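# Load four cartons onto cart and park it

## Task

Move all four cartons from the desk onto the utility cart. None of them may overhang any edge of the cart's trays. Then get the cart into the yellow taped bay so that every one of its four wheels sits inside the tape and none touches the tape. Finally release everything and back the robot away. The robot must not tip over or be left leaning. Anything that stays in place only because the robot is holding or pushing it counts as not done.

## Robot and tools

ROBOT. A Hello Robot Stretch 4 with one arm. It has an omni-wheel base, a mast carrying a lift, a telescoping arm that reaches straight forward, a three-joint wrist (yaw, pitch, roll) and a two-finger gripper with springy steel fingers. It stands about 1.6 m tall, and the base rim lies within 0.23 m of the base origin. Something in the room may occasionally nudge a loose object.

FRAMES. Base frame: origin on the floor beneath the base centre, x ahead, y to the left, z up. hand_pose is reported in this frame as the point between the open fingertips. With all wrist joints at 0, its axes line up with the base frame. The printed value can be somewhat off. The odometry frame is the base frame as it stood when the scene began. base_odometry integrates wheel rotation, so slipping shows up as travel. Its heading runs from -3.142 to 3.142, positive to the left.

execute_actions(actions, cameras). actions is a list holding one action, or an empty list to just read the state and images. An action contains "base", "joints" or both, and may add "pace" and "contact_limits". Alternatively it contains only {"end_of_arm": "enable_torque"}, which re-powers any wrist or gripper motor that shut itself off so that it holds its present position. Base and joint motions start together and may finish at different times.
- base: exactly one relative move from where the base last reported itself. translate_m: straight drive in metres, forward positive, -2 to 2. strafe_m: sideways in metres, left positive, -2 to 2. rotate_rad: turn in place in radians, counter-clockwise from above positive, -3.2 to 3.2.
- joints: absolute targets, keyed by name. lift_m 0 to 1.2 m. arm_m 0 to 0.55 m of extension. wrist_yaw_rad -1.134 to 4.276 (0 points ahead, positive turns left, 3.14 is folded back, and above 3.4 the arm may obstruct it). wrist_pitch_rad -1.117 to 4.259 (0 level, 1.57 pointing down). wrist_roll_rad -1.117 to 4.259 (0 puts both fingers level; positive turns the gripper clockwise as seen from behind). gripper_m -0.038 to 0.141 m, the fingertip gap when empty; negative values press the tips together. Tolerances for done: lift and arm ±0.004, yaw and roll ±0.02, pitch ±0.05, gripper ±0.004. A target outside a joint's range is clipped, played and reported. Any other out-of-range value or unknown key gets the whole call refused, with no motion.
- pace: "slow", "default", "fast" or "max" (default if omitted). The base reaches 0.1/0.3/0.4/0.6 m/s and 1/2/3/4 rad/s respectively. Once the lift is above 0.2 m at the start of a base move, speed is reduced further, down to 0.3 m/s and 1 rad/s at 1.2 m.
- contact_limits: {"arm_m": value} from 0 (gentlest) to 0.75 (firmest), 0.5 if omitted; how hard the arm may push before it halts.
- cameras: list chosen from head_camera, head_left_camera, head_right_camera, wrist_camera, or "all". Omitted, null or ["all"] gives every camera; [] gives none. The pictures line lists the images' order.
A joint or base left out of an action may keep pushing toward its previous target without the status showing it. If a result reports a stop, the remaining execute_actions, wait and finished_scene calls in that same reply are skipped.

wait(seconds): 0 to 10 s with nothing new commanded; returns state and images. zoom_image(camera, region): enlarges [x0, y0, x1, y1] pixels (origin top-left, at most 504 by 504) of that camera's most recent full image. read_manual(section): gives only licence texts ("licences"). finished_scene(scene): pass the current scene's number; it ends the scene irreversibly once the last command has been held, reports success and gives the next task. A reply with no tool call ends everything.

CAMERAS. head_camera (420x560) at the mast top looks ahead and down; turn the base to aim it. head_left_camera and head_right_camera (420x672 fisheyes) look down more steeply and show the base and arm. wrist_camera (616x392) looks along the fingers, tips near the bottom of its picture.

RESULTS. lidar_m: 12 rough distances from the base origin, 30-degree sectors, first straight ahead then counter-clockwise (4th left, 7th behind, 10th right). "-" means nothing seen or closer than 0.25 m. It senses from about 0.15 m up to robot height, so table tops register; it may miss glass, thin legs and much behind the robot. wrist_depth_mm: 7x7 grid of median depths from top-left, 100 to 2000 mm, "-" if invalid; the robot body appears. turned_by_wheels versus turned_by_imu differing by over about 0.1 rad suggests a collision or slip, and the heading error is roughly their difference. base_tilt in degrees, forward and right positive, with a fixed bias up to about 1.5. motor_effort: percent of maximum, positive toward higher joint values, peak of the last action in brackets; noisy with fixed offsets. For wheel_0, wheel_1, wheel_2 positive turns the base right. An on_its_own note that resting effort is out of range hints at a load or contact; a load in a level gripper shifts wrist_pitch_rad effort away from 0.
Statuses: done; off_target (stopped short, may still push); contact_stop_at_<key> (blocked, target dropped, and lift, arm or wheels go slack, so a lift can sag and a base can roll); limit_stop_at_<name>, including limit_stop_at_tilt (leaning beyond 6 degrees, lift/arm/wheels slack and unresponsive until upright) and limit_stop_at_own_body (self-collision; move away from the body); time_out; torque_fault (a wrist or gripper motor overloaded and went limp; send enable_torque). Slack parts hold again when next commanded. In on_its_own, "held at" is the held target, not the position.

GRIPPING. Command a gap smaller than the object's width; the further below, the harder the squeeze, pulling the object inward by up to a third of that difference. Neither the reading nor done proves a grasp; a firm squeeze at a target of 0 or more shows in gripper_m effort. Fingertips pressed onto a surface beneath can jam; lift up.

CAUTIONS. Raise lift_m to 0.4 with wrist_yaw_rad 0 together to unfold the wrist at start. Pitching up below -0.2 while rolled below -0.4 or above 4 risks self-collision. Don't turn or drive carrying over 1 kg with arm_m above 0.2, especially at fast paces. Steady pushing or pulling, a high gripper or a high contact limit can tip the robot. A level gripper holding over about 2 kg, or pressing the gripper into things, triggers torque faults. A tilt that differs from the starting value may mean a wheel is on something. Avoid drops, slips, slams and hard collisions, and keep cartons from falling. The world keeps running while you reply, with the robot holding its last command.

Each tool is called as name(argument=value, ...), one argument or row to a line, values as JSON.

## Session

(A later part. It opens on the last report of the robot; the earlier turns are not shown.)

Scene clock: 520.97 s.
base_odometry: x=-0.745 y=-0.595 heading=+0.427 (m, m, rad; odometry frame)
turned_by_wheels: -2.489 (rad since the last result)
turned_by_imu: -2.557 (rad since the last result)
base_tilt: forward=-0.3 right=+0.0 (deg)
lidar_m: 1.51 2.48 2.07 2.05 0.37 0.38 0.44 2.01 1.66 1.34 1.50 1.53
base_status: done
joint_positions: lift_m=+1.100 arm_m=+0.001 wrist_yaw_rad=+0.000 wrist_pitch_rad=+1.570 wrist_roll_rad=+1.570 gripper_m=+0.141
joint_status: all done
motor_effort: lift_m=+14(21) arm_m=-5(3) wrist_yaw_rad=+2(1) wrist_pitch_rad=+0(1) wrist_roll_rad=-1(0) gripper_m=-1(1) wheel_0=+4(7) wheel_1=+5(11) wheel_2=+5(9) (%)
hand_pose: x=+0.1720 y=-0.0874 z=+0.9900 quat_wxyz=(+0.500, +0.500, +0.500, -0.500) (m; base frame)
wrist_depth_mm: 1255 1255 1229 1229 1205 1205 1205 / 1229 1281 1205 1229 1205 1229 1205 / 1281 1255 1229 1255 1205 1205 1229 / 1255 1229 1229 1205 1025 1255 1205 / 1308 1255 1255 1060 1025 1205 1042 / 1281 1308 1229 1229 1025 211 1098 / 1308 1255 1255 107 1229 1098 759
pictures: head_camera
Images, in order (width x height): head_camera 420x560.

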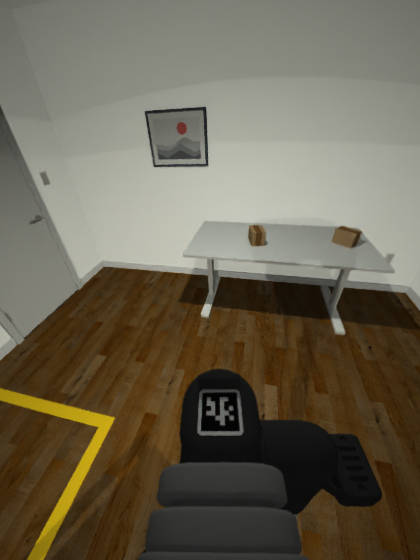

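execute_actions(
  actions=[
    {"base": {"rotate_rad": -0.14}, "pace": "fast"},
  ],
  cameras=[],
)

execute_actions(
  actions=[
    {"base": {"translate_m": 1.05}, "pace": "fast"},
  ],
  cameras=["head_camera"],
)

Scene clock: 532.07 s.
base_odometry: x=-0.745 y=-0.595 heading=+0.288 (m, m, rad; odometry frame)
turned_by_wheels: -0.139 (rad since the last result)
turned_by_imu: -0.142 (rad since the last result)
base_tilt: forward=-0.2 right=+0.0 (deg)
lidar_m: 1.51 1.63 2.11 2.06 0.38 0.37 0.40 1.92 1.70 1.34 1.41 1.56
base_status: done
joint_positions: lift_m=+1.100 arm_m=+0.001 wrist_yaw_rad=+0.000 wrist_pitch_rad=+1.570 wrist_roll_rad=+1.570 gripper_m=+0.141
joint_status: not commanded
motor_effort: lift_m=+14(14) arm_m=-5(5) wrist_yaw_rad=+2(2) wrist_pitch_rad=+0(0) wrist_roll_rad=-1(1) gripper_m=-1(1) wheel_0=+5(7) wheel_1=+4(10) wheel_2=+4(8) (%)
hand_pose: x=+0.1720 y=-0.0874 z=+0.9900 quat_wxyz=(+0.500, +0.500, +0.500, -0.500) (m; base frame)
wrist_depth_mm: 1229 1229 1229 1205 1229 1229 1205 / 1205 1205 1229 1255 1255 1205 1229 / 1281 1255 1255 1229 1229 1229 1229 / 1255 1229 1255 1205 1008 1229 1118 / 1255 1281 1255 1025 1008 1229 1060 / 1281 1281 1255 1281 1042 211 1118 / 1255 1229 1255 107 1281 1098 768
pictures: none
No camera images: the call's "cameras" was empty. Leave "cameras" out to get every camera's image.

Scene clock: 536.73 s.
base_odometry: x=+0.262 y=-0.296 heading=+0.288 (m, m, rad; odometry frame)
turned_by_wheels: +0.000 (rad since the last result)
turned_by_imu: +0.000 (rad since the last result)
base_tilt: forward=-0.1 right=+0.0 (deg)
lidar_m: 0.46 0.53 1.89 1.98 2.15 1.33 1.36 2.34 1.41 1.41 0.65 0.49
base_status: done
joint_positions: lift_m=+1.100 arm_m=+0.001 wrist_yaw_rad=+0.000 wrist_pitch_rad=+1.570 wrist_roll_rad=+1.570 gripper_m=+0.141
joint_status: not commanded
motor_effort: lift_m=+14(14) arm_m=-5(5) wrist_yaw_rad=+2(2) wrist_pitch_rad=+0(0) wrist_roll_rad=-1(0) gripper_m=-3(1) wheel_0=+2(12) wheel_1=+3(8) wheel_2=-2(13) (%)
hand_pose: x=+0.1719 y=-0.0874 z=+0.9900 quat_wxyz=(+0.500, +0.500, +0.500, -0.500) (m; base frame)
wrist_depth_mm: 504 1205 1229 1205 1205 1205 1205 / 512 1229 1255 1182 1229 1255 1205 / 504 1229 1229 1255 1229 1229 1205 / 508 1205 1255 1229 1025 1205 1205 / 512 1255 1229 1042 991 1205 1255 / 517 1255 1255 1281 1008 211 1229 / 517 1308 1281 107 1229 1229 1255
pictures: head_camera
Images, in order (width x height): head_camera 420x560.

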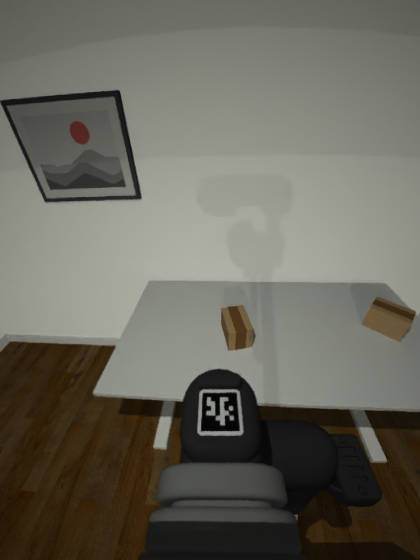

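execute_actions(
  actions=[
    {"base": {"translate_m": 0.12}, "joints": {"arm_m": 0.48, "wrist_roll_rad": 0.0}},
  ],
  cameras=["wrist_camera"],
)

Scene clock: 546.10 s.
base_odometry: x=+0.377 y=-0.262 heading=+0.289 (m, m, rad; odometry frame)
turned_by_wheels: +0.000 (rad since the last result)
turned_by_imu: +0.002 (rad since the last result)
base_tilt: forward=-0.1 right=+0.0 (deg)
lidar_m: 0.35 0.37 0.56 1.97 2.14 1.46 1.47 2.34 1.42 1.66 0.49 0.36
base_status: done
joint_positions: lift_m=+1.100 arm_m=+0.479 wrist_yaw_rad=+0.000 wrist_pitch_rad=+1.570 wrist_roll_rad=+0.000 gripper_m=+0.141
joint_status: all done
motor_effort: lift_m=+14(14) arm_m=+5(6) wrist_yaw_rad=+1(3) wrist_pitch_rad=+1(1) wrist_roll_rad=-2(9) gripper_m=-1(0) wheel_0=+3(8) wheel_1=+2(9) wheel_2=+0(12) (%)
hand_pose: x=+0.6503 y=-0.0874 z=+0.9900 quat_wxyz=(+0.707, +0.000, +0.707, +0.000) (m; base frame)
wrist_depth_mm: 504 496 496 488 480 477 477 / 504 500 496 488 484 484 484 / 512 504 496 377 492 488 484 / 512 504 508 382 492 488 488 / 521 517 508 382 500 496 488 / 525 517 508 508 500 211 500 / 525 521 517 107 508 504 500
pictures: wrist_camera
Images, in order (width x height): wrist_camera 616x392.

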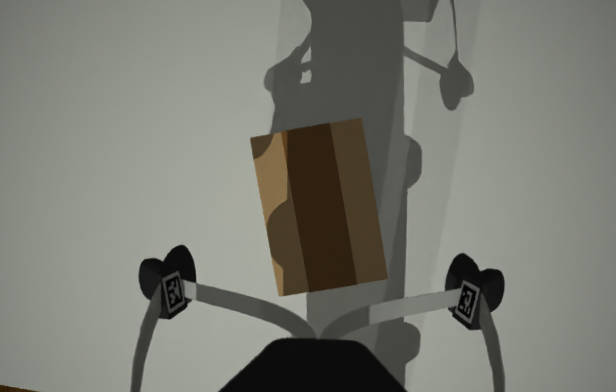

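execute_actions(
  actions=[
    {"joints": {"arm_m": 0.505, "wrist_roll_rad": -0.165, "lift_m": 0.99}},
  ],
  cameras=["wrist_camera"],
)

Scene clock: 555.80 s.
base_odometry: x=+0.377 y=-0.262 heading=+0.289 (m, m, rad; odometry frame)
turned_by_wheels: +0.000 (rad since the last result)
turned_by_imu: +0.001 (rad since the last result)
base_tilt: forward=-0.2 right=+0.1 (deg)
lidar_m: 0.35 0.36 0.56 1.97 2.14 1.46 1.48 2.36 1.43 1.67 0.49 0.35
base_status: not commanded
joint_positions: lift_m=+0.990 arm_m=+0.504 wrist_yaw_rad=+0.000 wrist_pitch_rad=+1.570 wrist_roll_rad=-0.165 gripper_m=+0.141
joint_status: all done
motor_effort: lift_m=+13(14) arm_m=+5(6) wrist_yaw_rad=+2(2) wrist_pitch_rad=+1(1) wrist_roll_rad=-2(4) gripper_m=-1(0) wheel_0=+3(3) wheel_1=+2(2) wheel_2=+0(0) (%)
hand_pose: x=+0.6752 y=-0.0874 z=+0.8801 quat_wxyz=(+0.705, -0.058, +0.704, +0.058) (m; base frame)
wrist_depth_mm: 389 387 387 379 377 370 368 / 392 389 384 384 379 373 373 / 397 392 389 387 382 377 375 / 399 397 392 268 267 382 375 / 402 399 394 272 270 384 382 / 410 402 276 273 271 211 384 / 407 404 402 107 389 392 387
pictures: wrist_camera
Images, in order (width x height): wrist_camera 616x392.

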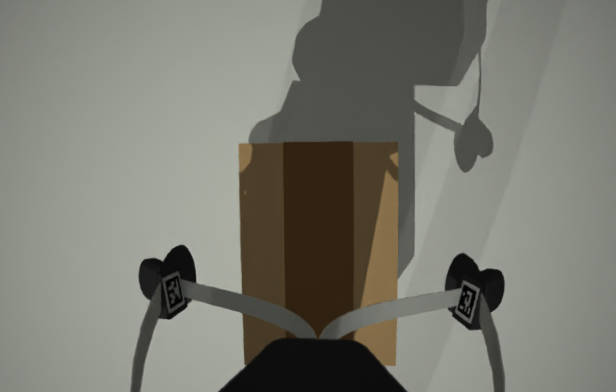

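execute_actions(
  actions=[
    {"joints": {"lift_m": 0.885}},
  ],
  cameras=[],
)

execute_actions(
  actions=[
    {"joints": {"gripper_m": 0.05}},
  ],
  cameras=["wrist_camera"],
)

execute_actions(
  actions=[
    {"joints": {"lift_m": 1.0}, "pace": "slow"},
  ],
  cameras=[],
)

execute_actions(
  actions=[
    {"joints": {"arm_m": 0.0, "lift_m": 1.1, "wrist_roll_rad": 1.57}, "pace": "fast"},
  ],
  cameras=["wrist_camera"],
)

Scene clock: 564.07 s.
base_odometry: x=+0.377 y=-0.262 heading=+0.289 (m, m, rad; odometry frame)
turned_by_wheels: +0.000 (rad since the last result)
turned_by_imu: +0.001 (rad since the last result)
base_tilt: forward=-0.1 right=+0.0 (deg)
lidar_m: 0.34 0.39 0.57 1.97 2.13 1.45 1.46 2.35 1.43 1.65 0.47 0.38
base_status: not commanded
joint_positions: lift_m=+0.886 arm_m=+0.504 wrist_yaw_rad=+0.000 wrist_pitch_rad=+1.573 wrist_roll_rad=-0.165 gripper_m=+0.141
joint_status: all done
motor_effort: lift_m=+3(13) arm_m=+5(6) wrist_yaw_rad=+2(2) wrist_pitch_rad=-8(8) wrist_roll_rad=+0(2) gripper_m=-1(1) wheel_0=+4(3) wheel_1=+2(2) wheel_2=+0(0) (%)
hand_pose: x=+0.6744 y=-0.0874 z=+0.7759 quat_wxyz=(+0.704, -0.058, +0.705, +0.058) (m; base frame)
wrist_depth_mm: 290 287 286 281 283 278 277 / 293 289 287 286 283 281 278 / 294 291 171 168 168 283 282 / 297 293 171 170 168 283 282 / 301 294 173 171 169 286 285 / 303 298 174 172 171 208 287 / 303 301 176 107 172 290 289
pictures: none
No camera images: the call's "cameras" was empty. Leave "cameras" out to get every camera's image.

Scene clock: 566.00 s.
base_odometry: x=+0.377 y=-0.262 heading=+0.289 (m, m, rad; odometry frame)
turned_by_wheels: +0.000 (rad since the last result)
turned_by_imu: +0.001 (rad since the last result)
base_tilt: forward=-0.1 right=+0.2 (deg)
lidar_m: 0.35 0.38 0.56 1.97 2.15 1.46 1.48 2.32 1.44 1.64 0.49 0.37
base_status: not commanded
joint_positions: lift_m=+0.885 arm_m=+0.504 wrist_yaw_rad=+0.000 wrist_pitch_rad=+1.570 wrist_roll_rad=-0.165 gripper_m=+0.051
joint_status: all done
motor_effort: lift_m=+16(16) arm_m=+5(5) wrist_yaw_rad=+0(0) wrist_pitch_rad=+1(8) wrist_roll_rad=+0(1) gripper_m=-26(24) wheel_0=+3(3) wheel_1=+2(2) wheel_2=+0(0) (%)
hand_pose: x=+0.6754 y=-0.0874 z=+0.7748 quat_wxyz=(+0.705, -0.059, +0.704, +0.058) (m; base frame)
wrist_depth_mm: 281 278 274 271 271 265 265 / 283 281 279 276 272 268 267 / 286 282 157 155 154 271 270 / 287 286 158 156 155 273 272 / 291 289 160 158 156 274 273 / 294 182 160 158 158 176 277 / 296 294 162 107 158 281 277
pictures: wrist_camera
Images, in order (width x height): wrist_camera 616x392.

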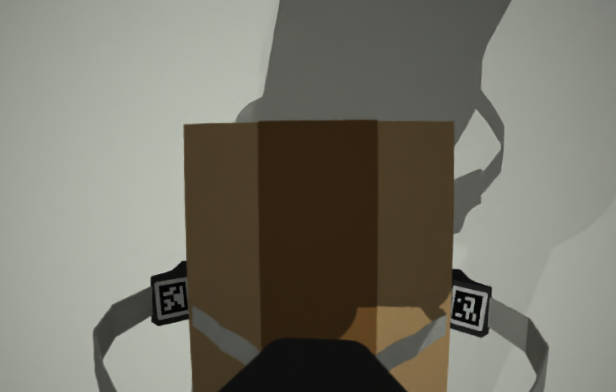

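Scene clock: 567.80 s.
base_odometry: x=+0.377 y=-0.262 heading=+0.289 (m, m, rad; odometry frame)
turned_by_wheels: +0.000 (rad since the last result)
turned_by_imu: +0.001 (rad since the last result)
base_tilt: forward=-0.1 right=+0.0 (deg)
lidar_m: 0.35 0.37 0.55 1.98 2.14 1.45 1.48 2.35 1.44 1.63 0.49 0.36
base_status: not commanded
joint_positions: lift_m=+0.999 arm_m=+0.504 wrist_yaw_rad=+0.000 wrist_pitch_rad=+1.570 wrist_roll_rad=-0.165 gripper_m=+0.051
joint_status: all done
motor_effort: lift_m=+25(27) arm_m=+5(5) wrist_yaw_rad=+0(0) wrist_pitch_rad=+1(1) wrist_roll_rad=+0(0) gripper_m=-25(25) wheel_0=+2(3) wheel_1=+2(2) wheel_2=-1(0) (%)
hand_pose: x=+0.6754 y=-0.0874 z=+0.8891 quat_wxyz=(+0.705, -0.059, +0.704, +0.058) (m; base frame)
wrist_depth_mm: 397 394 392 392 384 377 375 / 402 397 394 387 387 379 373 / 404 399 157 155 154 382 379 / 407 404 158 156 156 387 384 / 410 407 159 158 156 387 387 / 415 182 160 158 158 175 389 / 421 413 162 107 158 392 392
pictures: none
No camera images: the call's "cameras" was empty. Leave "cameras" out to get every camera's image.

Scene clock: 569.93 s.
base_odometry: x=+0.377 y=-0.262 heading=+0.289 (m, m, rad; odometry frame)
turned_by_wheels: +0.000 (rad since the last result)
turned_by_imu: +0.001 (rad since the last result)
base_tilt: forward=-0.2 right=+0.0 (deg)
lidar_m: 0.36 0.38 0.57 1.96 2.14 1.45 1.47 2.32 1.43 1.65 0.49 0.39
base_status: not commanded
joint_positions: lift_m=+1.099 arm_m=+0.001 wrist_yaw_rad=+0.000 wrist_pitch_rad=+1.570 wrist_roll_rad=+1.570 gripper_m=+0.051
joint_status: all done
motor_effort: lift_m=+25(27) arm_m=-4(9) wrist_yaw_rad=+2(1) wrist_pitch_rad=+1(4) wrist_roll_rad=+0(7) gripper_m=-26(27) wheel_0=+3(3) wheel_1=+2(2) wheel_2=+0(1) (%)
hand_pose: x=+0.1720 y=-0.0874 z=+0.9891 quat_wxyz=(+0.500, +0.500, +0.500, -0.500) (m; base frame)
wrist_depth_mm: 500 500 1205 1205 1255 1229 1205 / 504 496 1229 1205 1205 1205 1205 / 504 504 157 155 154 1205 1205 / 500 504 158 156 155 676 1229 / 512 512 159 158 156 1229 1205 / 512 182 160 158 158 175 1255 / 512 521 162 107 158 1229 1255
pictures: wrist_camera
Images, in order (width x height): wrist_camera 616x392.

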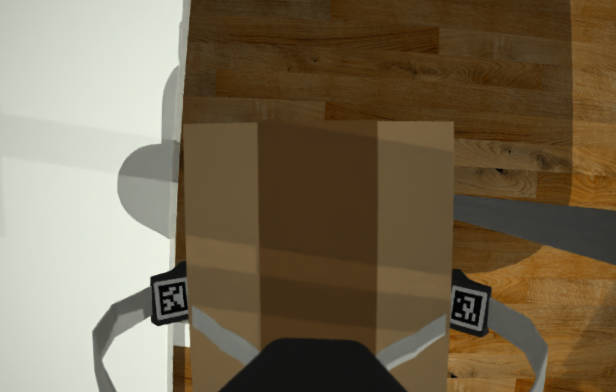

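execute_actions(
  actions=[
    {"base": {"rotate_rad": 0.127}},
  ],
  cameras=[],
)

execute_actions(
  actions=[
    {"base": {"translate_m": -1.32}, "pace": "fast"},
  ],
  cameras=["head_camera"],
)

Scene clock: 590.03 s.
base_odometry: x=+0.377 y=-0.262 heading=+0.415 (m, m, rad; odometry frame)
turned_by_wheels: +0.126 (rad since the last result)
turned_by_imu: +0.131 (rad since the last result)
base_tilt: forward=-0.2 right=+0.1 (deg)
lidar_m: 0.38 0.41 1.99 1.99 2.25 1.46 1.55 1.74 1.45 0.84 0.44 0.38
base_status: done
joint_positions: lift_m=+1.099 arm_m=+0.001 wrist_yaw_rad=+0.000 wrist_pitch_rad=+1.570 wrist_roll_rad=+1.570 gripper_m=+0.051
joint_status: not commanded
motor_effort: lift_m=+25(25) arm_m=-5(5) wrist_yaw_rad=+1(2) wrist_pitch_rad=+1(2) wrist_roll_rad=+0(0) gripper_m=-24(25) wheel_0=-3(5) wheel_1=-2(11) wheel_2=-5(9) (%)
hand_pose: x=+0.1721 y=-0.0874 z=+0.9891 quat_wxyz=(+0.501, +0.500, +0.500, -0.499) (m; base frame)
wrist_depth_mm: 500 496 1229 1229 1205 1205 1229 / 500 496 1255 1229 1229 1229 1229 / 504 500 157 156 154 1205 1205 / 508 508 158 156 156 683 1182 / 508 508 160 157 157 1281 1255 / 512 182 160 158 157 175 1229 / 512 517 162 107 158 1229 1229
pictures: none
No camera images: the call's "cameras" was empty. Leave "cameras" out to get every camera's image.

Scene clock: 595.53 s.
base_odometry: x=-0.831 y=-0.794 heading=+0.415 (m, m, rad; odometry frame)
turned_by_wheels: +0.000 (rad since the last result)
turned_by_imu: +0.003 (rad since the last result)
base_tilt: forward=-0.3 right=+0.0 (deg)
lidar_m: 1.64 2.68 2.25 0.45 0.36 0.35 0.39 1.82 1.48 1.19 1.30 1.65
base_status: done
joint_positions: lift_m=+1.099 arm_m=+0.001 wrist_yaw_rad=+0.000 wrist_pitch_rad=+1.570 wrist_roll_rad=+1.570 gripper_m=+0.051
joint_status: not commanded
motor_effort: lift_m=+25(24) arm_m=-5(5) wrist_yaw_rad=+1(0) wrist_pitch_rad=+1(4) wrist_roll_rad=+0(0) gripper_m=-26(25) wheel_0=-2(8) wheel_1=-3(8) wheel_2=+1(12) (%)
hand_pose: x=+0.1721 y=-0.0874 z=+0.9891 quat_wxyz=(+0.501, +0.500, +0.500, -0.499) (m; base frame)
wrist_depth_mm: 1255 1229 1229 1205 1229 1205 1205 / 1205 1229 1229 1229 1229 1229 1182 / 1255 1255 158 156 154 1229 1229 / 1255 1255 158 156 155 691 1182 / 1281 1281 159 158 156 1255 1255 / 1255 182 160 158 157 175 1042 / 1281 1281 162 107 158 1078 699
pictures: head_camera
Images, in order (width x height): head_camera 420x560.

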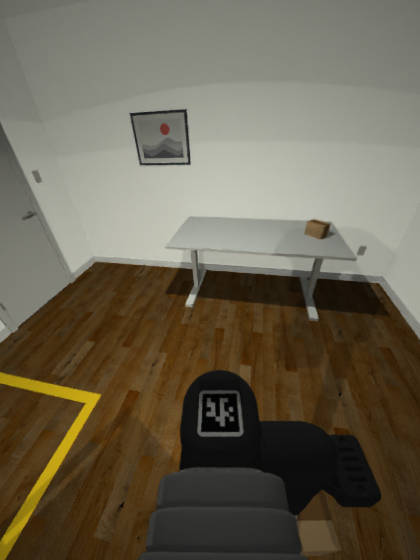

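execute_actions(
  actions=[
    {"base": {"rotate_rad": 2.495}},
  ],
  cameras=["head_camera", "head_right_camera"],
)

Scene clock: 603.53 s.
base_odometry: x=-0.831 y=-0.794 heading=+2.909 (m, m, rad; odometry frame)
turned_by_wheels: +2.494 (rad since the last result)
turned_by_imu: +2.567 (rad since the last result)
base_tilt: forward=-0.1 right=+0.0 (deg)
lidar_m: 0.35 0.39 1.78 1.51 1.20 1.28 1.69 1.64 1.78 2.26 0.45 0.36
base_status: done
joint_positions: lift_m=+1.100 arm_m=+0.001 wrist_yaw_rad=+0.000 wrist_pitch_rad=+1.570 wrist_roll_rad=+1.570 gripper_m=+0.051
joint_status: not commanded
motor_effort: lift_m=+23(25) arm_m=-5(5) wrist_yaw_rad=+1(1) wrist_pitch_rad=+1(2) wrist_roll_rad=+0(0) gripper_m=-28(24) wheel_0=-4(8) wheel_1=-2(7) wheel_2=-6(11) (%)
hand_pose: x=+0.1721 y=-0.0874 z=+0.9893 quat_wxyz=(+0.501, +0.500, +0.500, -0.499) (m; base frame)
wrist_depth_mm: 377 418 759 1205 1229 1229 1205 / 379 424 750 1229 1229 1205 1182 / 427 427 157 155 154 1229 1229 / 433 430 158 156 155 699 1229 / 433 430 159 157 156 1229 1229 / 439 182 160 158 158 175 1229 / 439 433 161 107 158 1255 1229
pictures: head_camera, head_right_camera
Images, in order (width x height): head_camera 420x560, head_right_camera 420x672.

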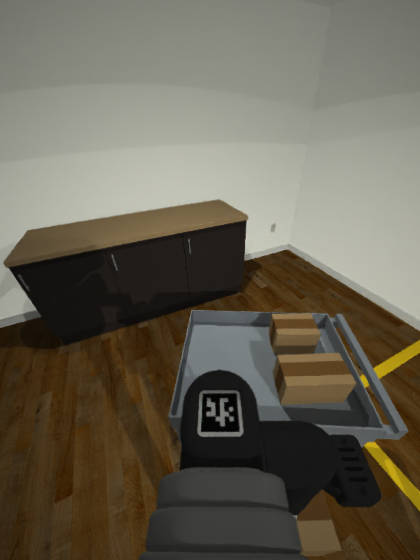

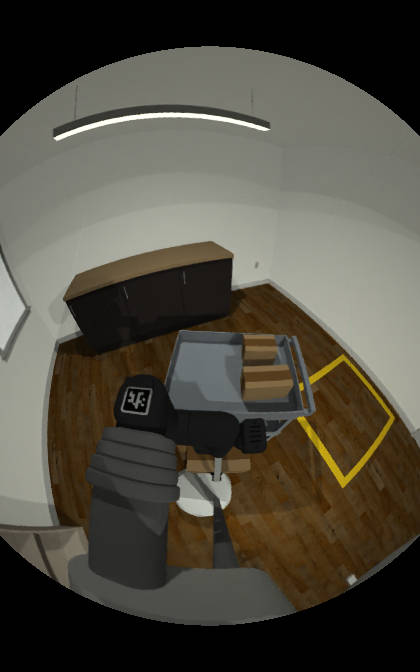

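execute_actions(
  actions=[
    {"joints": {"arm_m": 0.5, "lift_m": 1.12}},
  ],
  cameras=["wrist_camera"],
)

Scene clock: 617.40 s.
base_odometry: x=-0.831 y=-0.794 heading=+2.909 (m, m, rad; odometry frame)
turned_by_wheels: +0.000 (rad since the last result)
turned_by_imu: +0.002 (rad since the last result)
base_tilt: forward=-0.1 right=+0.1 (deg)
lidar_m: 0.34 0.36 1.80 1.51 1.21 1.26 1.68 1.65 1.79 2.29 0.47 0.35
base_status: not commanded
joint_positions: lift_m=+1.119 arm_m=+0.499 wrist_yaw_rad=+0.000 wrist_pitch_rad=+1.570 wrist_roll_rad=+1.570 gripper_m=+0.051
joint_status: all done
motor_effort: lift_m=+25(24) arm_m=+5(4) wrist_yaw_rad=+1(1) wrist_pitch_rad=+2(3) wrist_roll_rad=+0(0) gripper_m=-26(24) wheel_0=-4(4) wheel_1=-2(2) wheel_2=-6(6) (%)
hand_pose: x=+0.6704 y=-0.0874 z=+1.0091 quat_wxyz=(+0.501, +0.500, +0.500, -0.499) (m; base frame)
wrist_depth_mm: 1255 1255 366 317 433 315 312 / 1255 1255 407 319 433 317 317 / 1255 1255 157 156 154 436 436 / 1255 1255 158 156 155 436 439 / 1255 1308 159 158 156 439 439 / 1281 182 160 158 157 175 442 / 1255 1308 161 107 158 445 430
pictures: wrist_camera
Images, in order (width x height): wrist_camera 616x392.

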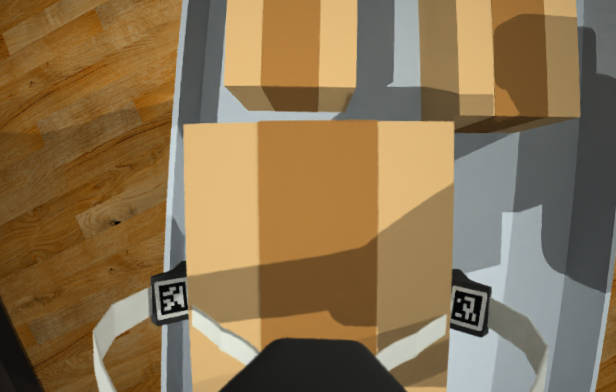

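execute_actions(
  actions=[
    {"joints": {"lift_m": 0.957}},
  ],
  cameras=["wrist_camera"],
)

execute_actions(
  actions=[
    {"joints": {"gripper_m": 0.135}},
  ],
  cameras=[],
)

execute_actions(
  actions=[
    {"joints": {"lift_m": 1.15}},
  ],
  cameras=["wrist_camera"],
)

Scene clock: 632.63 s.
base_odometry: x=-0.831 y=-0.794 heading=+2.909 (m, m, rad; odometry frame)
turned_by_wheels: +0.000 (rad since the last result)
turned_by_imu: +0.002 (rad since the last result)
base_tilt: forward=-0.2 right=+0.1 (deg)
lidar_m: 0.35 0.38 1.77 1.52 1.20 1.27 1.69 1.65 1.79 2.27 0.47 0.36
base_status: not commanded
joint_positions: lift_m=+0.957 arm_m=+0.499 wrist_yaw_rad=+0.000 wrist_pitch_rad=+1.570 wrist_roll_rad=+1.570 gripper_m=+0.051
joint_status: all done
motor_effort: lift_m=+17(26) arm_m=+5(5) wrist_yaw_rad=+1(1) wrist_pitch_rad=+1(1) wrist_roll_rad=+0(0) gripper_m=-24(25) wheel_0=-4(4) wheel_1=-2(2) wheel_2=-6(6) (%)
hand_pose: x=+0.6704 y=-0.0874 z=+0.8468 quat_wxyz=(+0.501, +0.500, +0.500, -0.499) (m; base frame)
wrist_depth_mm: 1098 254 202 200 272 264 - / 1060 271 274 274 274 273 208 / 1098 277 157 155 154 273 274 / 1098 279 158 156 155 276 274 / 1098 281 160 158 156 277 277 / 1118 181 160 159 158 175 277 / 1118 286 162 107 158 281 278
pictures: wrist_camera
Images, in order (width x height): wrist_camera 616x392.

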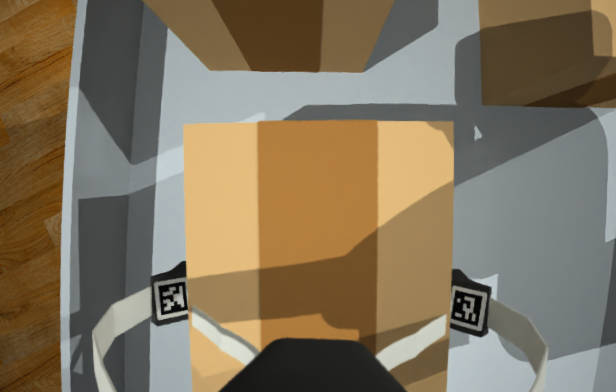

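Scene clock: 634.47 s.
base_odometry: x=-0.831 y=-0.794 heading=+2.909 (m, m, rad; odometry frame)
turned_by_wheels: +0.000 (rad since the last result)
turned_by_imu: +0.001 (rad since the last result)
base_tilt: forward=-0.3 right=+0.0 (deg)
lidar_m: 0.34 0.38 1.78 1.51 1.18 1.30 1.69 1.65 1.78 2.27 0.48 0.36
base_status: not commanded
joint_positions: lift_m=+0.958 arm_m=+0.499 wrist_yaw_rad=-0.003 wrist_pitch_rad=+1.573 wrist_roll_rad=+1.570 gripper_m=+0.135
joint_status: all done
motor_effort: lift_m=+9(17) arm_m=+5(5) wrist_yaw_rad=+10(11) wrist_pitch_rad=-9(13) wrist_roll_rad=-1(0) gripper_m=-2(23) wheel_0=-3(3) wheel_1=-2(2) wheel_2=-6(6) (%)
hand_pose: x=+0.6691 y=-0.0874 z=+0.8474 quat_wxyz=(+0.499, +0.500, +0.500, -0.501) (m; base frame)
wrist_depth_mm: 1118 247 198 196 282 265 - / 1098 270 289 286 283 268 204 / 1138 279 172 169 169 283 283 / 1098 286 172 171 169 287 285 / 1138 272 173 171 171 287 286 / 1098 256 173 172 171 211 287 / 1160 276 174 107 172 290 287
pictures: none
No camera images: the call's "cameras" was empty. Leave "cameras" out to get every camera's image.

Scene clock: 636.37 s.
base_odometry: x=-0.831 y=-0.794 heading=+2.909 (m, m, rad; odometry frame)
turned_by_wheels: +0.000 (rad since the last result)
turned_by_imu: +0.001 (rad since the last result)
base_tilt: forward=-0.1 right=+0.0 (deg)
lidar_m: 0.35 0.37 1.79 1.52 1.21 1.28 1.91 1.65 1.80 2.28 0.48 0.36
base_status: not commanded
joint_positions: lift_m=+1.150 arm_m=+0.499 wrist_yaw_rad=+0.000 wrist_pitch_rad=+1.570 wrist_roll_rad=+1.570 gripper_m=+0.135
joint_status: all done
motor_effort: lift_m=+22(21) arm_m=+5(5) wrist_yaw_rad=+2(10) wrist_pitch_rad=+1(8) wrist_roll_rad=-2(2) gripper_m=-1(1) wheel_0=-2(3) wheel_1=-2(2) wheel_2=-5(6) (%)
hand_pose: x=+0.6703 y=-0.0874 z=+1.0394 quat_wxyz=(+0.500, +0.500, +0.500, -0.500) (m; base frame)
wrist_depth_mm: 1308 1281 439 353 466 343 343 / 1281 1308 445 351 469 349 397 / 1308 1308 477 473 473 469 469 / 1308 1281 473 355 473 473 466 / 1308 1336 480 357 473 469 466 / 1336 1336 480 357 473 217 466 / 1366 1308 484 107 480 477 455
pictures: wrist_camera
Images, in order (width x height): wrist_camera 616x392.

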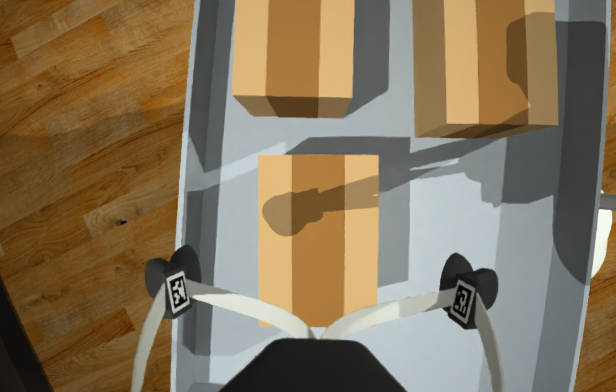

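execute_actions(
  actions=[
    {"base": {"rotate_rad": -2.745}, "joints": {"arm_m": 0.0, "gripper_m": 0.141, "lift_m": 1.1}, "pace": "fast"},
  ],
  cameras=["head_camera"],
)

Scene clock: 653.77 s.
base_odometry: x=-0.831 y=-0.794 heading=+0.165 (m, m, rad; odometry frame)
turned_by_wheels: -2.744 (rad since the last result)
turned_by_imu: -2.819 (rad since the last result)
base_tilt: forward=-0.1 right=+0.0 (deg)
lidar_m: 1.64 1.69 2.39 0.59 0.38 0.33 0.36 1.69 1.60 1.19 1.20 1.78
base_status: done
joint_positions: lift_m=+1.100 arm_m=+0.001 wrist_yaw_rad=+0.000 wrist_pitch_rad=+1.570 wrist_roll_rad=+1.570 gripper_m=+0.141
joint_status: all done
motor_effort: lift_m=+14(20) arm_m=-5(5) wrist_yaw_rad=+2(0) wrist_pitch_rad=+0(1) wrist_roll_rad=-1(2) gripper_m=-2(1) wheel_0=+5(10) wheel_1=+2(8) wheel_2=+4(10) (%)
hand_pose: x=+0.1720 y=-0.0874 z=+0.9900 quat_wxyz=(+0.500, +0.500, +0.500, -0.500) (m; base frame)
wrist_depth_mm: 1255 1229 1205 1229 1205 1205 1205 / 1205 1255 1255 1205 1255 1182 1205 / 1229 1255 1229 1205 1205 1205 1205 / 1255 1229 1255 1205 1025 1255 1229 / 1255 1281 1255 1042 1025 1098 798 / 1281 1281 1281 1255 1008 212 1078 / 1281 1281 1229 107 1229 1060 732
pictures: head_camera
Images, in order (width x height): head_camera 420x560.

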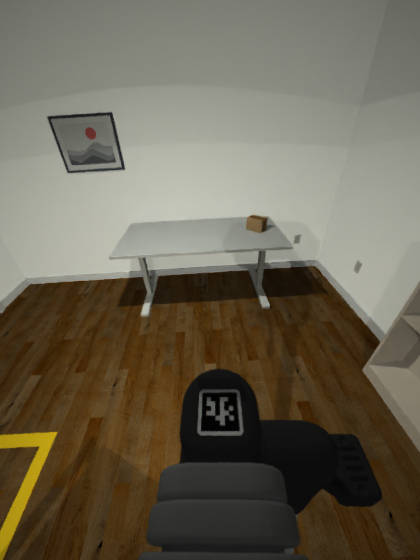

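execute_actions(
  actions=[
    {"base": {"translate_m": 1.25}, "pace": "fast"},
  ],
  cameras=["head_camera", "head_right_camera"],
)

Scene clock: 669.40 s.
base_odometry: x=+0.402 y=-0.589 heading=+0.165 (m, m, rad; odometry frame)
turned_by_wheels: +0.000 (rad since the last result)
turned_by_imu: +0.001 (rad since the last result)
base_tilt: forward=-0.2 right=+0.1 (deg)
lidar_m: 0.42 0.43 0.57 2.32 2.39 1.50 1.54 2.15 1.12 1.11 0.62 0.45
base_status: done
joint_positions: lift_m=+1.100 arm_m=+0.001 wrist_yaw_rad=+0.000 wrist_pitch_rad=+1.570 wrist_roll_rad=+1.570 gripper_m=+0.141
joint_status: not commanded
motor_effort: lift_m=+14(14) arm_m=-5(5) wrist_yaw_rad=+2(2) wrist_pitch_rad=+0(0) wrist_roll_rad=-2(2) gripper_m=+0(0) wheel_0=+3(9) wheel_1=+2(4) wheel_2=+0(11) (%)
hand_pose: x=+0.1719 y=-0.0874 z=+0.9900 quat_wxyz=(+0.500, +0.500, +0.500, -0.500) (m; base frame)
wrist_depth_mm: 500 1229 1255 1229 1205 1205 1229 / 504 1205 1229 1205 1205 1205 1205 / 504 1255 1229 1229 1205 1229 1255 / 512 525 1205 1229 1025 1229 1229 / 508 504 1255 1060 1042 1229 1229 / 512 521 1255 1255 1025 211 1255 / 521 512 1255 107 1229 1229 1255
pictures: head_camera, head_right_camera
Images, in order (width x height): head_camera 420x560, head_right_camera 420x672.

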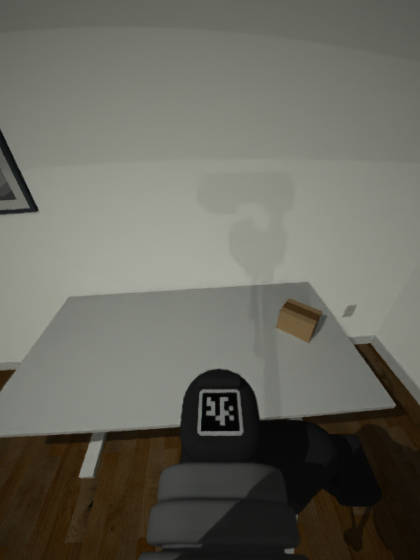

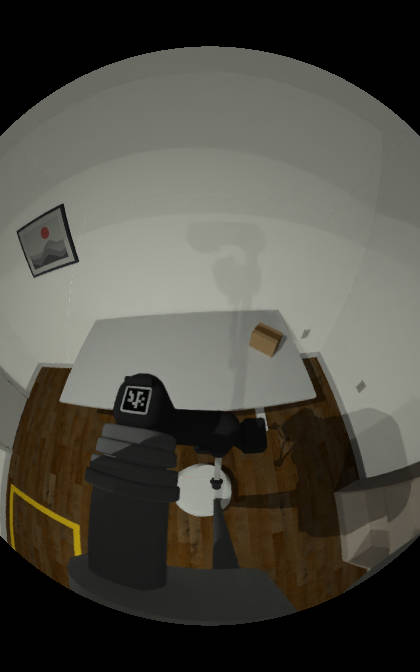

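execute_actions(
  actions=[
    {"base": {"strafe_m": -0.36}, "pace": "fast"},
  ],
  cameras=[],
)

execute_actions(
  actions=[
    {"base": {"translate_m": 0.14}, "joints": {"arm_m": 0.5}},
  ],
  cameras=["wrist_camera", "head_right_camera"],
)

Scene clock: 682.10 s.
base_odometry: x=+0.461 y=-0.944 heading=+0.165 (m, m, rad; odometry frame)
turned_by_wheels: +0.000 (rad since the last result)
turned_by_imu: +0.002 (rad since the last result)
base_tilt: forward=-0.2 right=+0.0 (deg)
lidar_m: 0.44 0.44 0.61 2.71 2.79 1.66 1.71 1.13 0.75 0.80 1.03 0.46
base_status: done
joint_positions: lift_m=+1.100 arm_m=+0.001 wrist_yaw_rad=+0.000 wrist_pitch_rad=+1.570 wrist_roll_rad=+1.570 gripper_m=+0.141
joint_status: not commanded
motor_effort: lift_m=+15(14) arm_m=-4(5) wrist_yaw_rad=+2(2) wrist_pitch_rad=+0(0) wrist_roll_rad=-2(2) gripper_m=+1(1) wheel_0=+3(12) wheel_1=+0(12) wheel_2=+0(0) (%)
hand_pose: x=+0.1719 y=-0.0874 z=+0.9900 quat_wxyz=(+0.500, +0.500, +0.500, -0.500) (m; base frame)
wrist_depth_mm: 1255 1229 1229 1229 1205 1205 1205 / 1281 1255 1229 1229 1205 1255 1229 / 504 1229 1255 1255 1229 1229 1229 / 508 1205 1229 1229 1008 1229 1229 / 508 525 1281 1008 1008 1255 1229 / 521 517 1229 1255 1025 211 1255 / 521 517 1255 107 1255 1205 1205
pictures: none
No camera images: the call's "cameras" was empty. Leave "cameras" out to get every camera's image.

Scene clock: 684.63 s.
base_odometry: x=+0.599 y=-0.921 heading=+0.166 (m, m, rad; odometry frame)
turned_by_wheels: +0.000 (rad since the last result)
turned_by_imu: +0.001 (rad since the last result)
base_tilt: forward=-0.1 right=+0.0 (deg)
lidar_m: 0.27 0.28 0.42 0.94 2.77 1.78 1.82 1.09 0.80 1.02 1.04 0.31
base_status: done
joint_positions: lift_m=+1.100 arm_m=+0.499 wrist_yaw_rad=+0.000 wrist_pitch_rad=+1.570 wrist_roll_rad=+1.570 gripper_m=+0.141
joint_status: all done
motor_effort: lift_m=+14(14) arm_m=+5(4) wrist_yaw_rad=+1(2) wrist_pitch_rad=+1(1) wrist_roll_rad=-1(1) gripper_m=-1(1) wheel_0=+3(6) wheel_1=+3(5) wheel_2=-2(12) (%)
hand_pose: x=+0.6703 y=-0.0874 z=+0.9900 quat_wxyz=(+0.500, +0.500, +0.500, -0.500) (m; base frame)
wrist_depth_mm: 621 931 1229 1229 1205 1229 1205 / 627 931 1229 1205 1229 1182 1205 / 504 504 500 500 496 492 488 / 508 504 504 500 496 500 496 / 512 504 508 384 500 496 496 / 512 508 387 382 500 211 496 / 517 512 508 107 504 500 496
pictures: head_right_camera, wrist_camera
Images, in order (width x height): head_right_camera 420x672, wrist_camera 616x392.

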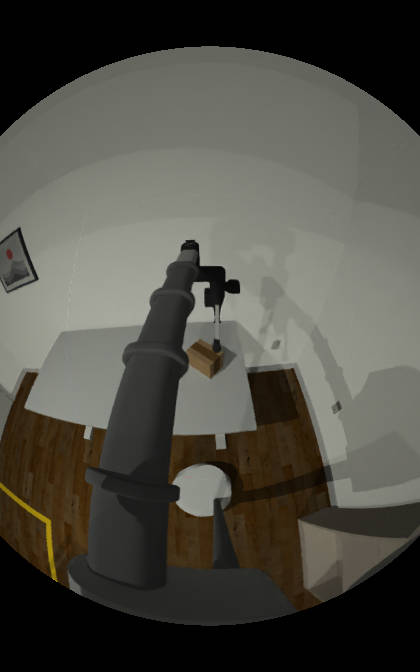

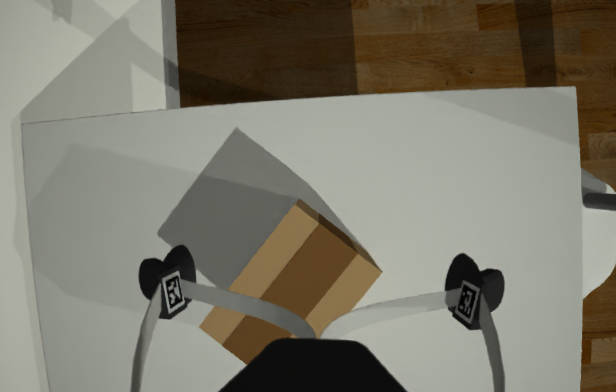

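execute_actions(
  actions=[
    {"base": {"strafe_m": 0.066}, "joints": {"arm_m": 0.523, "wrist_roll_rad": 2.28, "lift_m": 1.02}},
  ],
  cameras=["wrist_camera"],
)

Scene clock: 697.53 s.
base_odometry: x=+0.588 y=-0.856 heading=+0.166 (m, m, rad; odometry frame)
turned_by_wheels: +0.000 (rad since the last result)
turned_by_imu: +0.001 (rad since the last result)
base_tilt: forward=-0.1 right=+0.0 (deg)
lidar_m: 0.27 0.29 0.40 0.91 2.73 1.76 1.81 1.20 0.86 1.07 0.43 0.31
base_status: done
joint_positions: lift_m=+1.020 arm_m=+0.522 wrist_yaw_rad=+0.000 wrist_pitch_rad=+1.570 wrist_roll_rad=+2.280 gripper_m=+0.141
joint_status: all done
motor_effort: lift_m=+13(13) arm_m=+5(5) wrist_yaw_rad=+1(1) wrist_pitch_rad=+1(1) wrist_roll_rad=+0(10) gripper_m=+0(1) wheel_0=+0(9) wheel_1=+0(8) wheel_2=+0(1) (%)
hand_pose: x=+0.6933 y=-0.0874 z=+0.9101 quat_wxyz=(+0.296, +0.643, +0.295, -0.642) (m; base frame)
wrist_depth_mm: 1160 1160 1160 418 413 413 410 / 1160 1160 418 418 418 415 413 / 1078 421 421 415 415 413 410 / 798 427 421 301 418 415 410 / 430 424 418 300 415 415 413 / 430 430 304 301 303 211 418 / 433 427 427 107 415 415 418
pictures: wrist_camera
Images, in order (width x height): wrist_camera 616x392.

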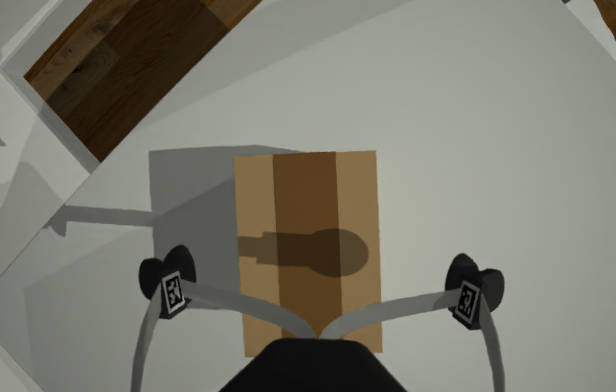

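execute_actions(
  actions=[
    {"joints": {"lift_m": 0.885, "wrist_roll_rad": 2.25}},
  ],
  cameras=[],
)

execute_actions(
  actions=[
    {"joints": {"gripper_m": 0.05}},
  ],
  cameras=["wrist_camera"],
)

execute_actions(
  actions=[
    {"joints": {"lift_m": 1.0}, "pace": "slow"},
  ],
  cameras=["wrist_camera"],
)

Scene clock: 707.50 s.
base_odometry: x=+0.588 y=-0.856 heading=+0.166 (m, m, rad; odometry frame)
turned_by_wheels: +0.000 (rad since the last result)
turned_by_imu: +0.001 (rad since the last result)
base_tilt: forward=-0.2 right=+0.0 (deg)
lidar_m: 0.28 0.30 0.40 0.94 2.72 1.76 1.79 1.20 0.86 1.07 0.44 0.31
base_status: not commanded
joint_positions: lift_m=+0.886 arm_m=+0.522 wrist_yaw_rad=+0.000 wrist_pitch_rad=+1.570 wrist_roll_rad=+2.250 gripper_m=+0.141
joint_status: all done
motor_effort: lift_m=+3(12) arm_m=+5(5) wrist_yaw_rad=+3(0) wrist_pitch_rad=+1(5) wrist_roll_rad=-2(3) gripper_m=-2(1) wheel_0=+0(0) wheel_1=+0(0) wheel_2=+0(0) (%)
hand_pose: x=+0.6934 y=-0.0874 z=+0.7759 quat_wxyz=(+0.305, +0.638, +0.305, -0.638) (m; base frame)
wrist_depth_mm: 1060 661 289 286 283 281 282 / 1042 293 290 289 286 283 282 / 294 293 173 170 169 285 281 / 298 296 173 170 170 286 285 / 300 297 174 171 171 287 283 / 301 297 174 173 171 211 287 / 301 298 175 107 172 289 286
pictures: none
No camera images: the call's "cameras" was empty. Leave "cameras" out to get every camera's image.

Scene clock: 709.43 s.
base_odometry: x=+0.588 y=-0.856 heading=+0.166 (m, m, rad; odometry frame)
turned_by_wheels: +0.000 (rad since the last result)
turned_by_imu: +0.001 (rad since the last result)
base_tilt: forward=-0.2 right=+0.1 (deg)
lidar_m: 0.29 0.30 0.39 0.93 2.72 1.76 1.79 1.20 0.85 1.07 0.45 0.30
base_status: not commanded
joint_positions: lift_m=+0.885 arm_m=+0.522 wrist_yaw_rad=+0.000 wrist_pitch_rad=+1.570 wrist_roll_rad=+2.250 gripper_m=+0.050
joint_status: all done
motor_effort: lift_m=+14(14) arm_m=+4(5) wrist_yaw_rad=+0(3) wrist_pitch_rad=+2(14) wrist_roll_rad=-2(2) gripper_m=-24(25) wheel_0=+0(0) wheel_1=+0(0) wheel_2=+0(0) (%)
hand_pose: x=+0.6936 y=-0.0874 z=+0.7750 quat_wxyz=(+0.305, +0.638, +0.305, -0.638) (m; base frame)
wrist_depth_mm: 1025 283 279 278 278 277 274 / 1060 282 279 281 279 277 276 / 285 283 158 157 156 279 277 / 286 285 159 158 156 279 279 / 287 286 159 158 157 281 281 / 289 182 160 158 157 175 281 / 291 289 161 107 158 283 282
pictures: wrist_camera
Images, in order (width x height): wrist_camera 616x392.

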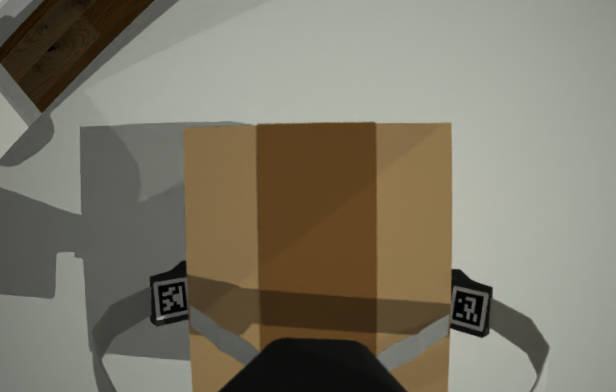

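Scene clock: 711.23 s.
base_odometry: x=+0.588 y=-0.856 heading=+0.166 (m, m, rad; odometry frame)
turned_by_wheels: +0.000 (rad since the last result)
turned_by_imu: +0.001 (rad since the last result)
base_tilt: forward=+0.0 right=+0.0 (deg)
lidar_m: 0.28 0.30 0.41 0.93 2.72 1.77 1.80 1.20 0.87 1.08 0.44 0.32
base_status: not commanded
joint_positions: lift_m=+1.000 arm_m=+0.522 wrist_yaw_rad=+0.000 wrist_pitch_rad=+1.570 wrist_roll_rad=+2.250 gripper_m=+0.050
joint_status: all done
motor_effort: lift_m=+23(24) arm_m=+4(4) wrist_yaw_rad=+1(0) wrist_pitch_rad=+1(2) wrist_roll_rad=-3(2) gripper_m=-23(23) wheel_0=+0(0) wheel_1=+0(0) wheel_2=+0(0) (%)
hand_pose: x=+0.6936 y=-0.0874 z=+0.8893 quat_wxyz=(+0.305, +0.638, +0.305, -0.638) (m; base frame)
wrist_depth_mm: 1138 1138 759 392 389 389 384 / 1138 1160 397 397 392 392 392 / 1025 397 158 157 156 394 392 / 404 404 159 157 156 392 392 / 407 402 160 158 157 394 394 / 410 181 160 158 157 175 394 / 407 410 161 107 157 397 397
pictures: wrist_camera
Images, in order (width x height): wrist_camera 616x392.

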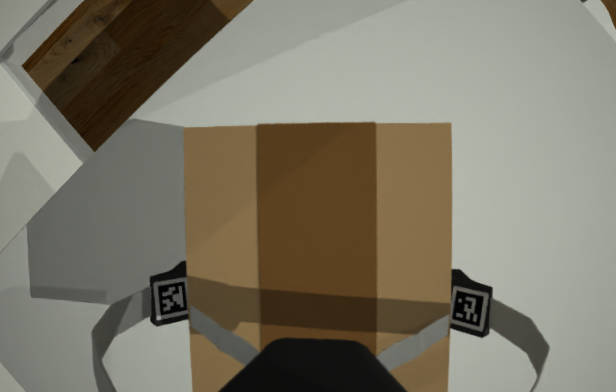

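execute_actions(
  actions=[
    {"joints": {"arm_m": 0.0, "lift_m": 1.1, "wrist_roll_rad": 1.57}, "pace": "fast"},
  ],
  cameras=[],
)

execute_actions(
  actions=[
    {"base": {"rotate_rad": -0.2}},
  ],
  cameras=[],
)

execute_actions(
  actions=[
    {"base": {"translate_m": -1.42}, "pace": "fast"},
  ],
  cameras=["head_camera"],
)

Scene clock: 728.80 s.
base_odometry: x=+0.588 y=-0.856 heading=+0.166 (m, m, rad; odometry frame)
turned_by_wheels: +0.000 (rad since the last result)
turned_by_imu: +0.002 (rad since the last result)
base_tilt: forward=-0.2 right=+0.1 (deg)
lidar_m: 0.29 0.29 0.40 0.90 2.71 1.77 1.79 1.21 0.86 1.07 0.45 0.38
base_status: not commanded
joint_positions: lift_m=+1.100 arm_m=+0.001 wrist_yaw_rad=+0.000 wrist_pitch_rad=+1.570 wrist_roll_rad=+1.570 gripper_m=+0.050
joint_status: all done
motor_effort: lift_m=+22(25) arm_m=-5(4) wrist_yaw_rad=+2(0) wrist_pitch_rad=+1(2) wrist_roll_rad=-2(6) gripper_m=-22(23) wheel_0=+0(0) wheel_1=+0(0) wheel_2=+0(0) (%)
hand_pose: x=+0.1719 y=-0.0874 z=+0.9893 quat_wxyz=(+0.500, +0.500, +0.500, -0.500) (m; base frame)
wrist_depth_mm: 1229 1205 1205 1229 1205 1205 1205 / 504 500 1205 1229 1205 1229 1182 / 504 504 159 157 156 1229 1205 / 504 508 159 157 156 699 1205 / 512 508 160 158 156 1229 1229 / 517 181 160 158 157 175 1255 / 521 512 161 107 158 1229 1229
pictures: none
No camera images: the call's "cameras" was empty. Leave "cameras" out to get every camera's image.

Scene clock: 729.87 s.
base_odometry: x=+0.588 y=-0.856 heading=-0.033 (m, m, rad; odometry frame)
turned_by_wheels: -0.199 (rad since the last result)
turned_by_imu: -0.204 (rad since the last result)
base_tilt: forward=-0.1 right=+0.0 (deg)
lidar_m: 0.29 0.29 0.33 0.59 2.65 1.77 1.76 2.28 0.89 0.85 1.08 0.40
base_status: done
joint_positions: lift_m=+1.100 arm_m=+0.001 wrist_yaw_rad=+0.000 wrist_pitch_rad=+1.570 wrist_roll_rad=+1.570 gripper_m=+0.050
joint_status: not commanded
motor_effort: lift_m=+22(22) arm_m=-5(5) wrist_yaw_rad=+2(2) wrist_pitch_rad=+0(0) wrist_roll_rad=-2(2) gripper_m=-24(25) wheel_0=+3(6) wheel_1=+4(7) wheel_2=+5(8) (%)
hand_pose: x=+0.1719 y=-0.0874 z=+0.9893 quat_wxyz=(+0.500, +0.500, +0.500, -0.500) (m; base frame)
wrist_depth_mm: 1229 1205 1205 1229 1182 1205 1205 / 1205 1229 1229 1229 1182 1205 1229 / 504 500 158 157 156 1205 1229 / 508 508 159 156 156 715 1229 / 508 508 160 158 157 1229 1205 / 512 182 160 158 158 175 1229 / 512 517 161 107 157 1229 1229
pictures: none
No camera images: the call's "cameras" was empty. Leave "cameras" out to get every camera's image.

Scene clock: 735.67 s.
base_odometry: x=-0.831 y=-0.808 heading=-0.034 (m, m, rad; odometry frame)
turned_by_wheels: +0.000 (rad since the last result)
turned_by_imu: +0.005 (rad since the last result)
base_tilt: forward=+0.0 right=+0.1 (deg)
lidar_m: 1.64 1.66 2.64 2.28 0.43 0.36 0.35 1.65 1.72 1.47 1.16 1.33
base_status: done
joint_positions: lift_m=+1.100 arm_m=+0.001 wrist_yaw_rad=+0.000 wrist_pitch_rad=+1.570 wrist_roll_rad=+1.570 gripper_m=+0.050
joint_status: not commanded
motor_effort: lift_m=+22(22) arm_m=-4(4) wrist_yaw_rad=+1(2) wrist_pitch_rad=+1(1) wrist_roll_rad=-2(2) gripper_m=-24(22) wheel_0=-1(10) wheel_1=-3(8) wheel_2=+3(13) (%)
hand_pose: x=+0.1720 y=-0.0874 z=+0.9893 quat_wxyz=(+0.500, +0.500, +0.500, -0.500) (m; base frame)
wrist_depth_mm: 1229 1255 1205 1229 1205 1205 1182 / 1255 1255 1229 1255 1229 1229 1205 / 1255 1229 158 157 155 1229 1205 / 1255 1255 159 157 156 699 1182 / 1281 1255 160 158 156 1078 750 / 1255 182 160 158 158 175 1078 / 1255 1281 161 107 158 1078 715
pictures: head_camera
Images, in order (width x height): head_camera 420x560.

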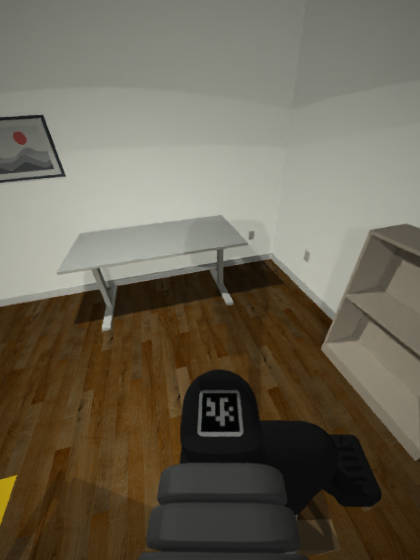

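execute_actions(
  actions=[
    {"base": {"rotate_rad": 2.925}},
  ],
  cameras=["head_camera"],
)

Scene clock: 745.93 s.
base_odometry: x=-0.831 y=-0.808 heading=+2.891 (m, m, rad; odometry frame)
turned_by_wheels: +2.924 (rad since the last result)
turned_by_imu: +3.009 (rad since the last result)
base_tilt: forward=-0.2 right=-0.1 (deg)
lidar_m: 0.36 0.38 1.77 1.51 1.20 1.26 1.69 1.65 1.78 2.30 0.49 0.38
base_status: done
joint_positions: lift_m=+1.100 arm_m=+0.001 wrist_yaw_rad=+0.000 wrist_pitch_rad=+1.570 wrist_roll_rad=+1.570 gripper_m=+0.050
joint_status: not commanded
motor_effort: lift_m=+20(22) arm_m=-5(5) wrist_yaw_rad=+1(1) wrist_pitch_rad=+1(1) wrist_roll_rad=-2(2) gripper_m=-24(25) wheel_0=-3(6) wheel_1=-5(9) wheel_2=-3(9) (%)
hand_pose: x=+0.1721 y=-0.0874 z=+0.9895 quat_wxyz=(+0.500, +0.500, +0.500, -0.500) (m; base frame)
wrist_depth_mm: 387 424 741 1229 1205 1205 1205 / 387 427 759 1229 1229 1205 1205 / 427 427 158 157 156 1205 1229 / 433 427 160 157 156 707 1182 / 436 433 159 158 157 1255 1229 / 439 182 160 158 157 176 1182 / 442 439 161 107 157 1255 1229
pictures: head_camera
Images, in order (width x height): head_camera 420x560.

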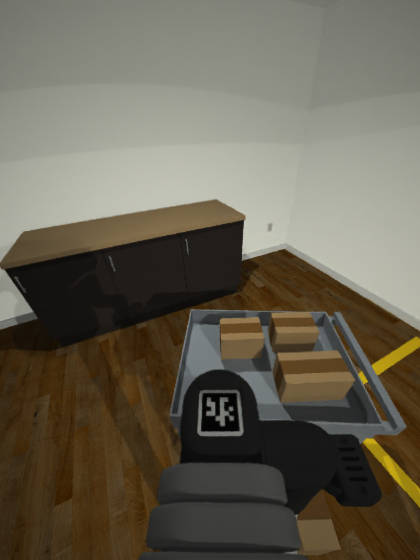

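Same pose as before. Extending to the last slot.

execute_actions(
  actions=[
    {"joints": {"arm_m": 0.32, "lift_m": 1.12}},
  ],
  cameras=["wrist_camera"],
)

Scene clock: 751.97 s.
base_odometry: x=-0.831 y=-0.808 heading=+2.891 (m, m, rad; odometry frame)
turned_by_wheels: +0.000 (rad since the last result)
turned_by_imu: +0.002 (rad since the last result)
base_tilt: forward=-0.2 right=+0.1 (deg)
lidar_m: 0.34 0.37 1.78 1.53 1.21 1.27 1.69 1.64 1.78 2.29 0.49 0.36
base_status: not commanded
joint_positions: lift_m=+1.120 arm_m=+0.319 wrist_yaw_rad=+0.000 wrist_pitch_rad=+1.570 wrist_roll_rad=+1.570 gripper_m=+0.050
joint_status: all done
motor_effort: lift_m=+23(23) arm_m=+5(4) wrist_yaw_rad=+0(1) wrist_pitch_rad=+1(2) wrist_roll_rad=-2(2) gripper_m=-24(22) wheel_0=-3(3) wheel_1=-5(4) wheel_2=-3(3) (%)
hand_pose: x=+0.4904 y=-0.0874 z=+1.0093 quat_wxyz=(+0.501, +0.500, +0.500, -0.499) (m; base frame)
wrist_depth_mm: 322 324 439 320 433 1229 1205 / 327 340 439 322 436 1229 1182 / 436 445 158 156 155 1229 1255 / 330 327 159 157 156 1042 1025 / 332 332 159 158 156 1025 1255 / 424 182 160 158 157 175 1281 / 459 459 161 107 157 1255 1255
pictures: wrist_camera
Images, in order (width x height): wrist_camera 616x392.

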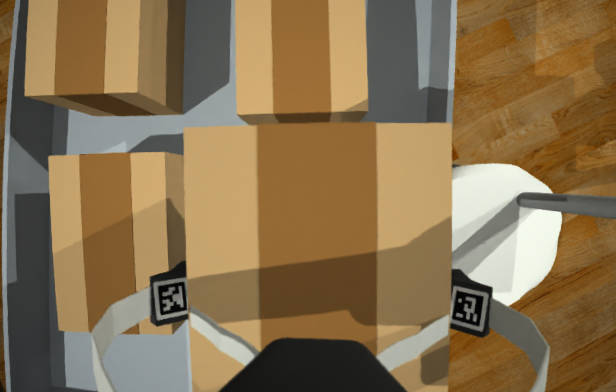

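execute_actions(
  actions=[
    {"joints": {"lift_m": 0.957}},
  ],
  cameras=["wrist_camera"],
)

Scene clock: 764.87 s.
base_odometry: x=-0.831 y=-0.808 heading=+2.891 (m, m, rad; odometry frame)
turned_by_wheels: +0.000 (rad since the last result)
turned_by_imu: +0.002 (rad since the last result)
base_tilt: forward=-0.1 right=+0.1 (deg)
lidar_m: 0.35 0.37 1.78 1.50 1.17 1.25 1.71 1.65 1.77 2.29 0.49 0.36
base_status: not commanded
joint_positions: lift_m=+0.957 arm_m=+0.319 wrist_yaw_rad=+0.000 wrist_pitch_rad=+1.570 wrist_roll_rad=+1.570 gripper_m=+0.050
joint_status: all done
motor_effort: lift_m=+15(21) arm_m=+5(5) wrist_yaw_rad=+1(1) wrist_pitch_rad=+1(2) wrist_roll_rad=-2(2) gripper_m=-23(24) wheel_0=-3(3) wheel_1=-5(5) wheel_2=-3(3) (%)
hand_pose: x=+0.4904 y=-0.0874 z=+0.8470 quat_wxyz=(+0.500, +0.500, +0.500, -0.500) (m; base frame)
wrist_depth_mm: 215 278 160 159 158 274 213 / 281 279 224 226 276 273 1060 / 193 281 158 157 155 258 1078 / 182 265 159 157 156 255 866 / 181 263 160 158 158 248 866 / 179 182 160 158 157 176 878 / 177 255 161 107 157 236 1098
pictures: wrist_camera
Images, in order (width x height): wrist_camera 616x392.

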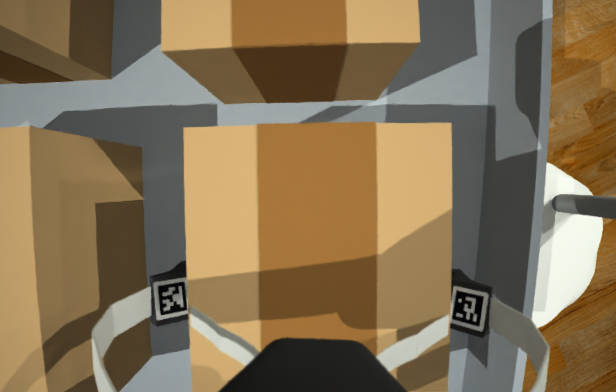

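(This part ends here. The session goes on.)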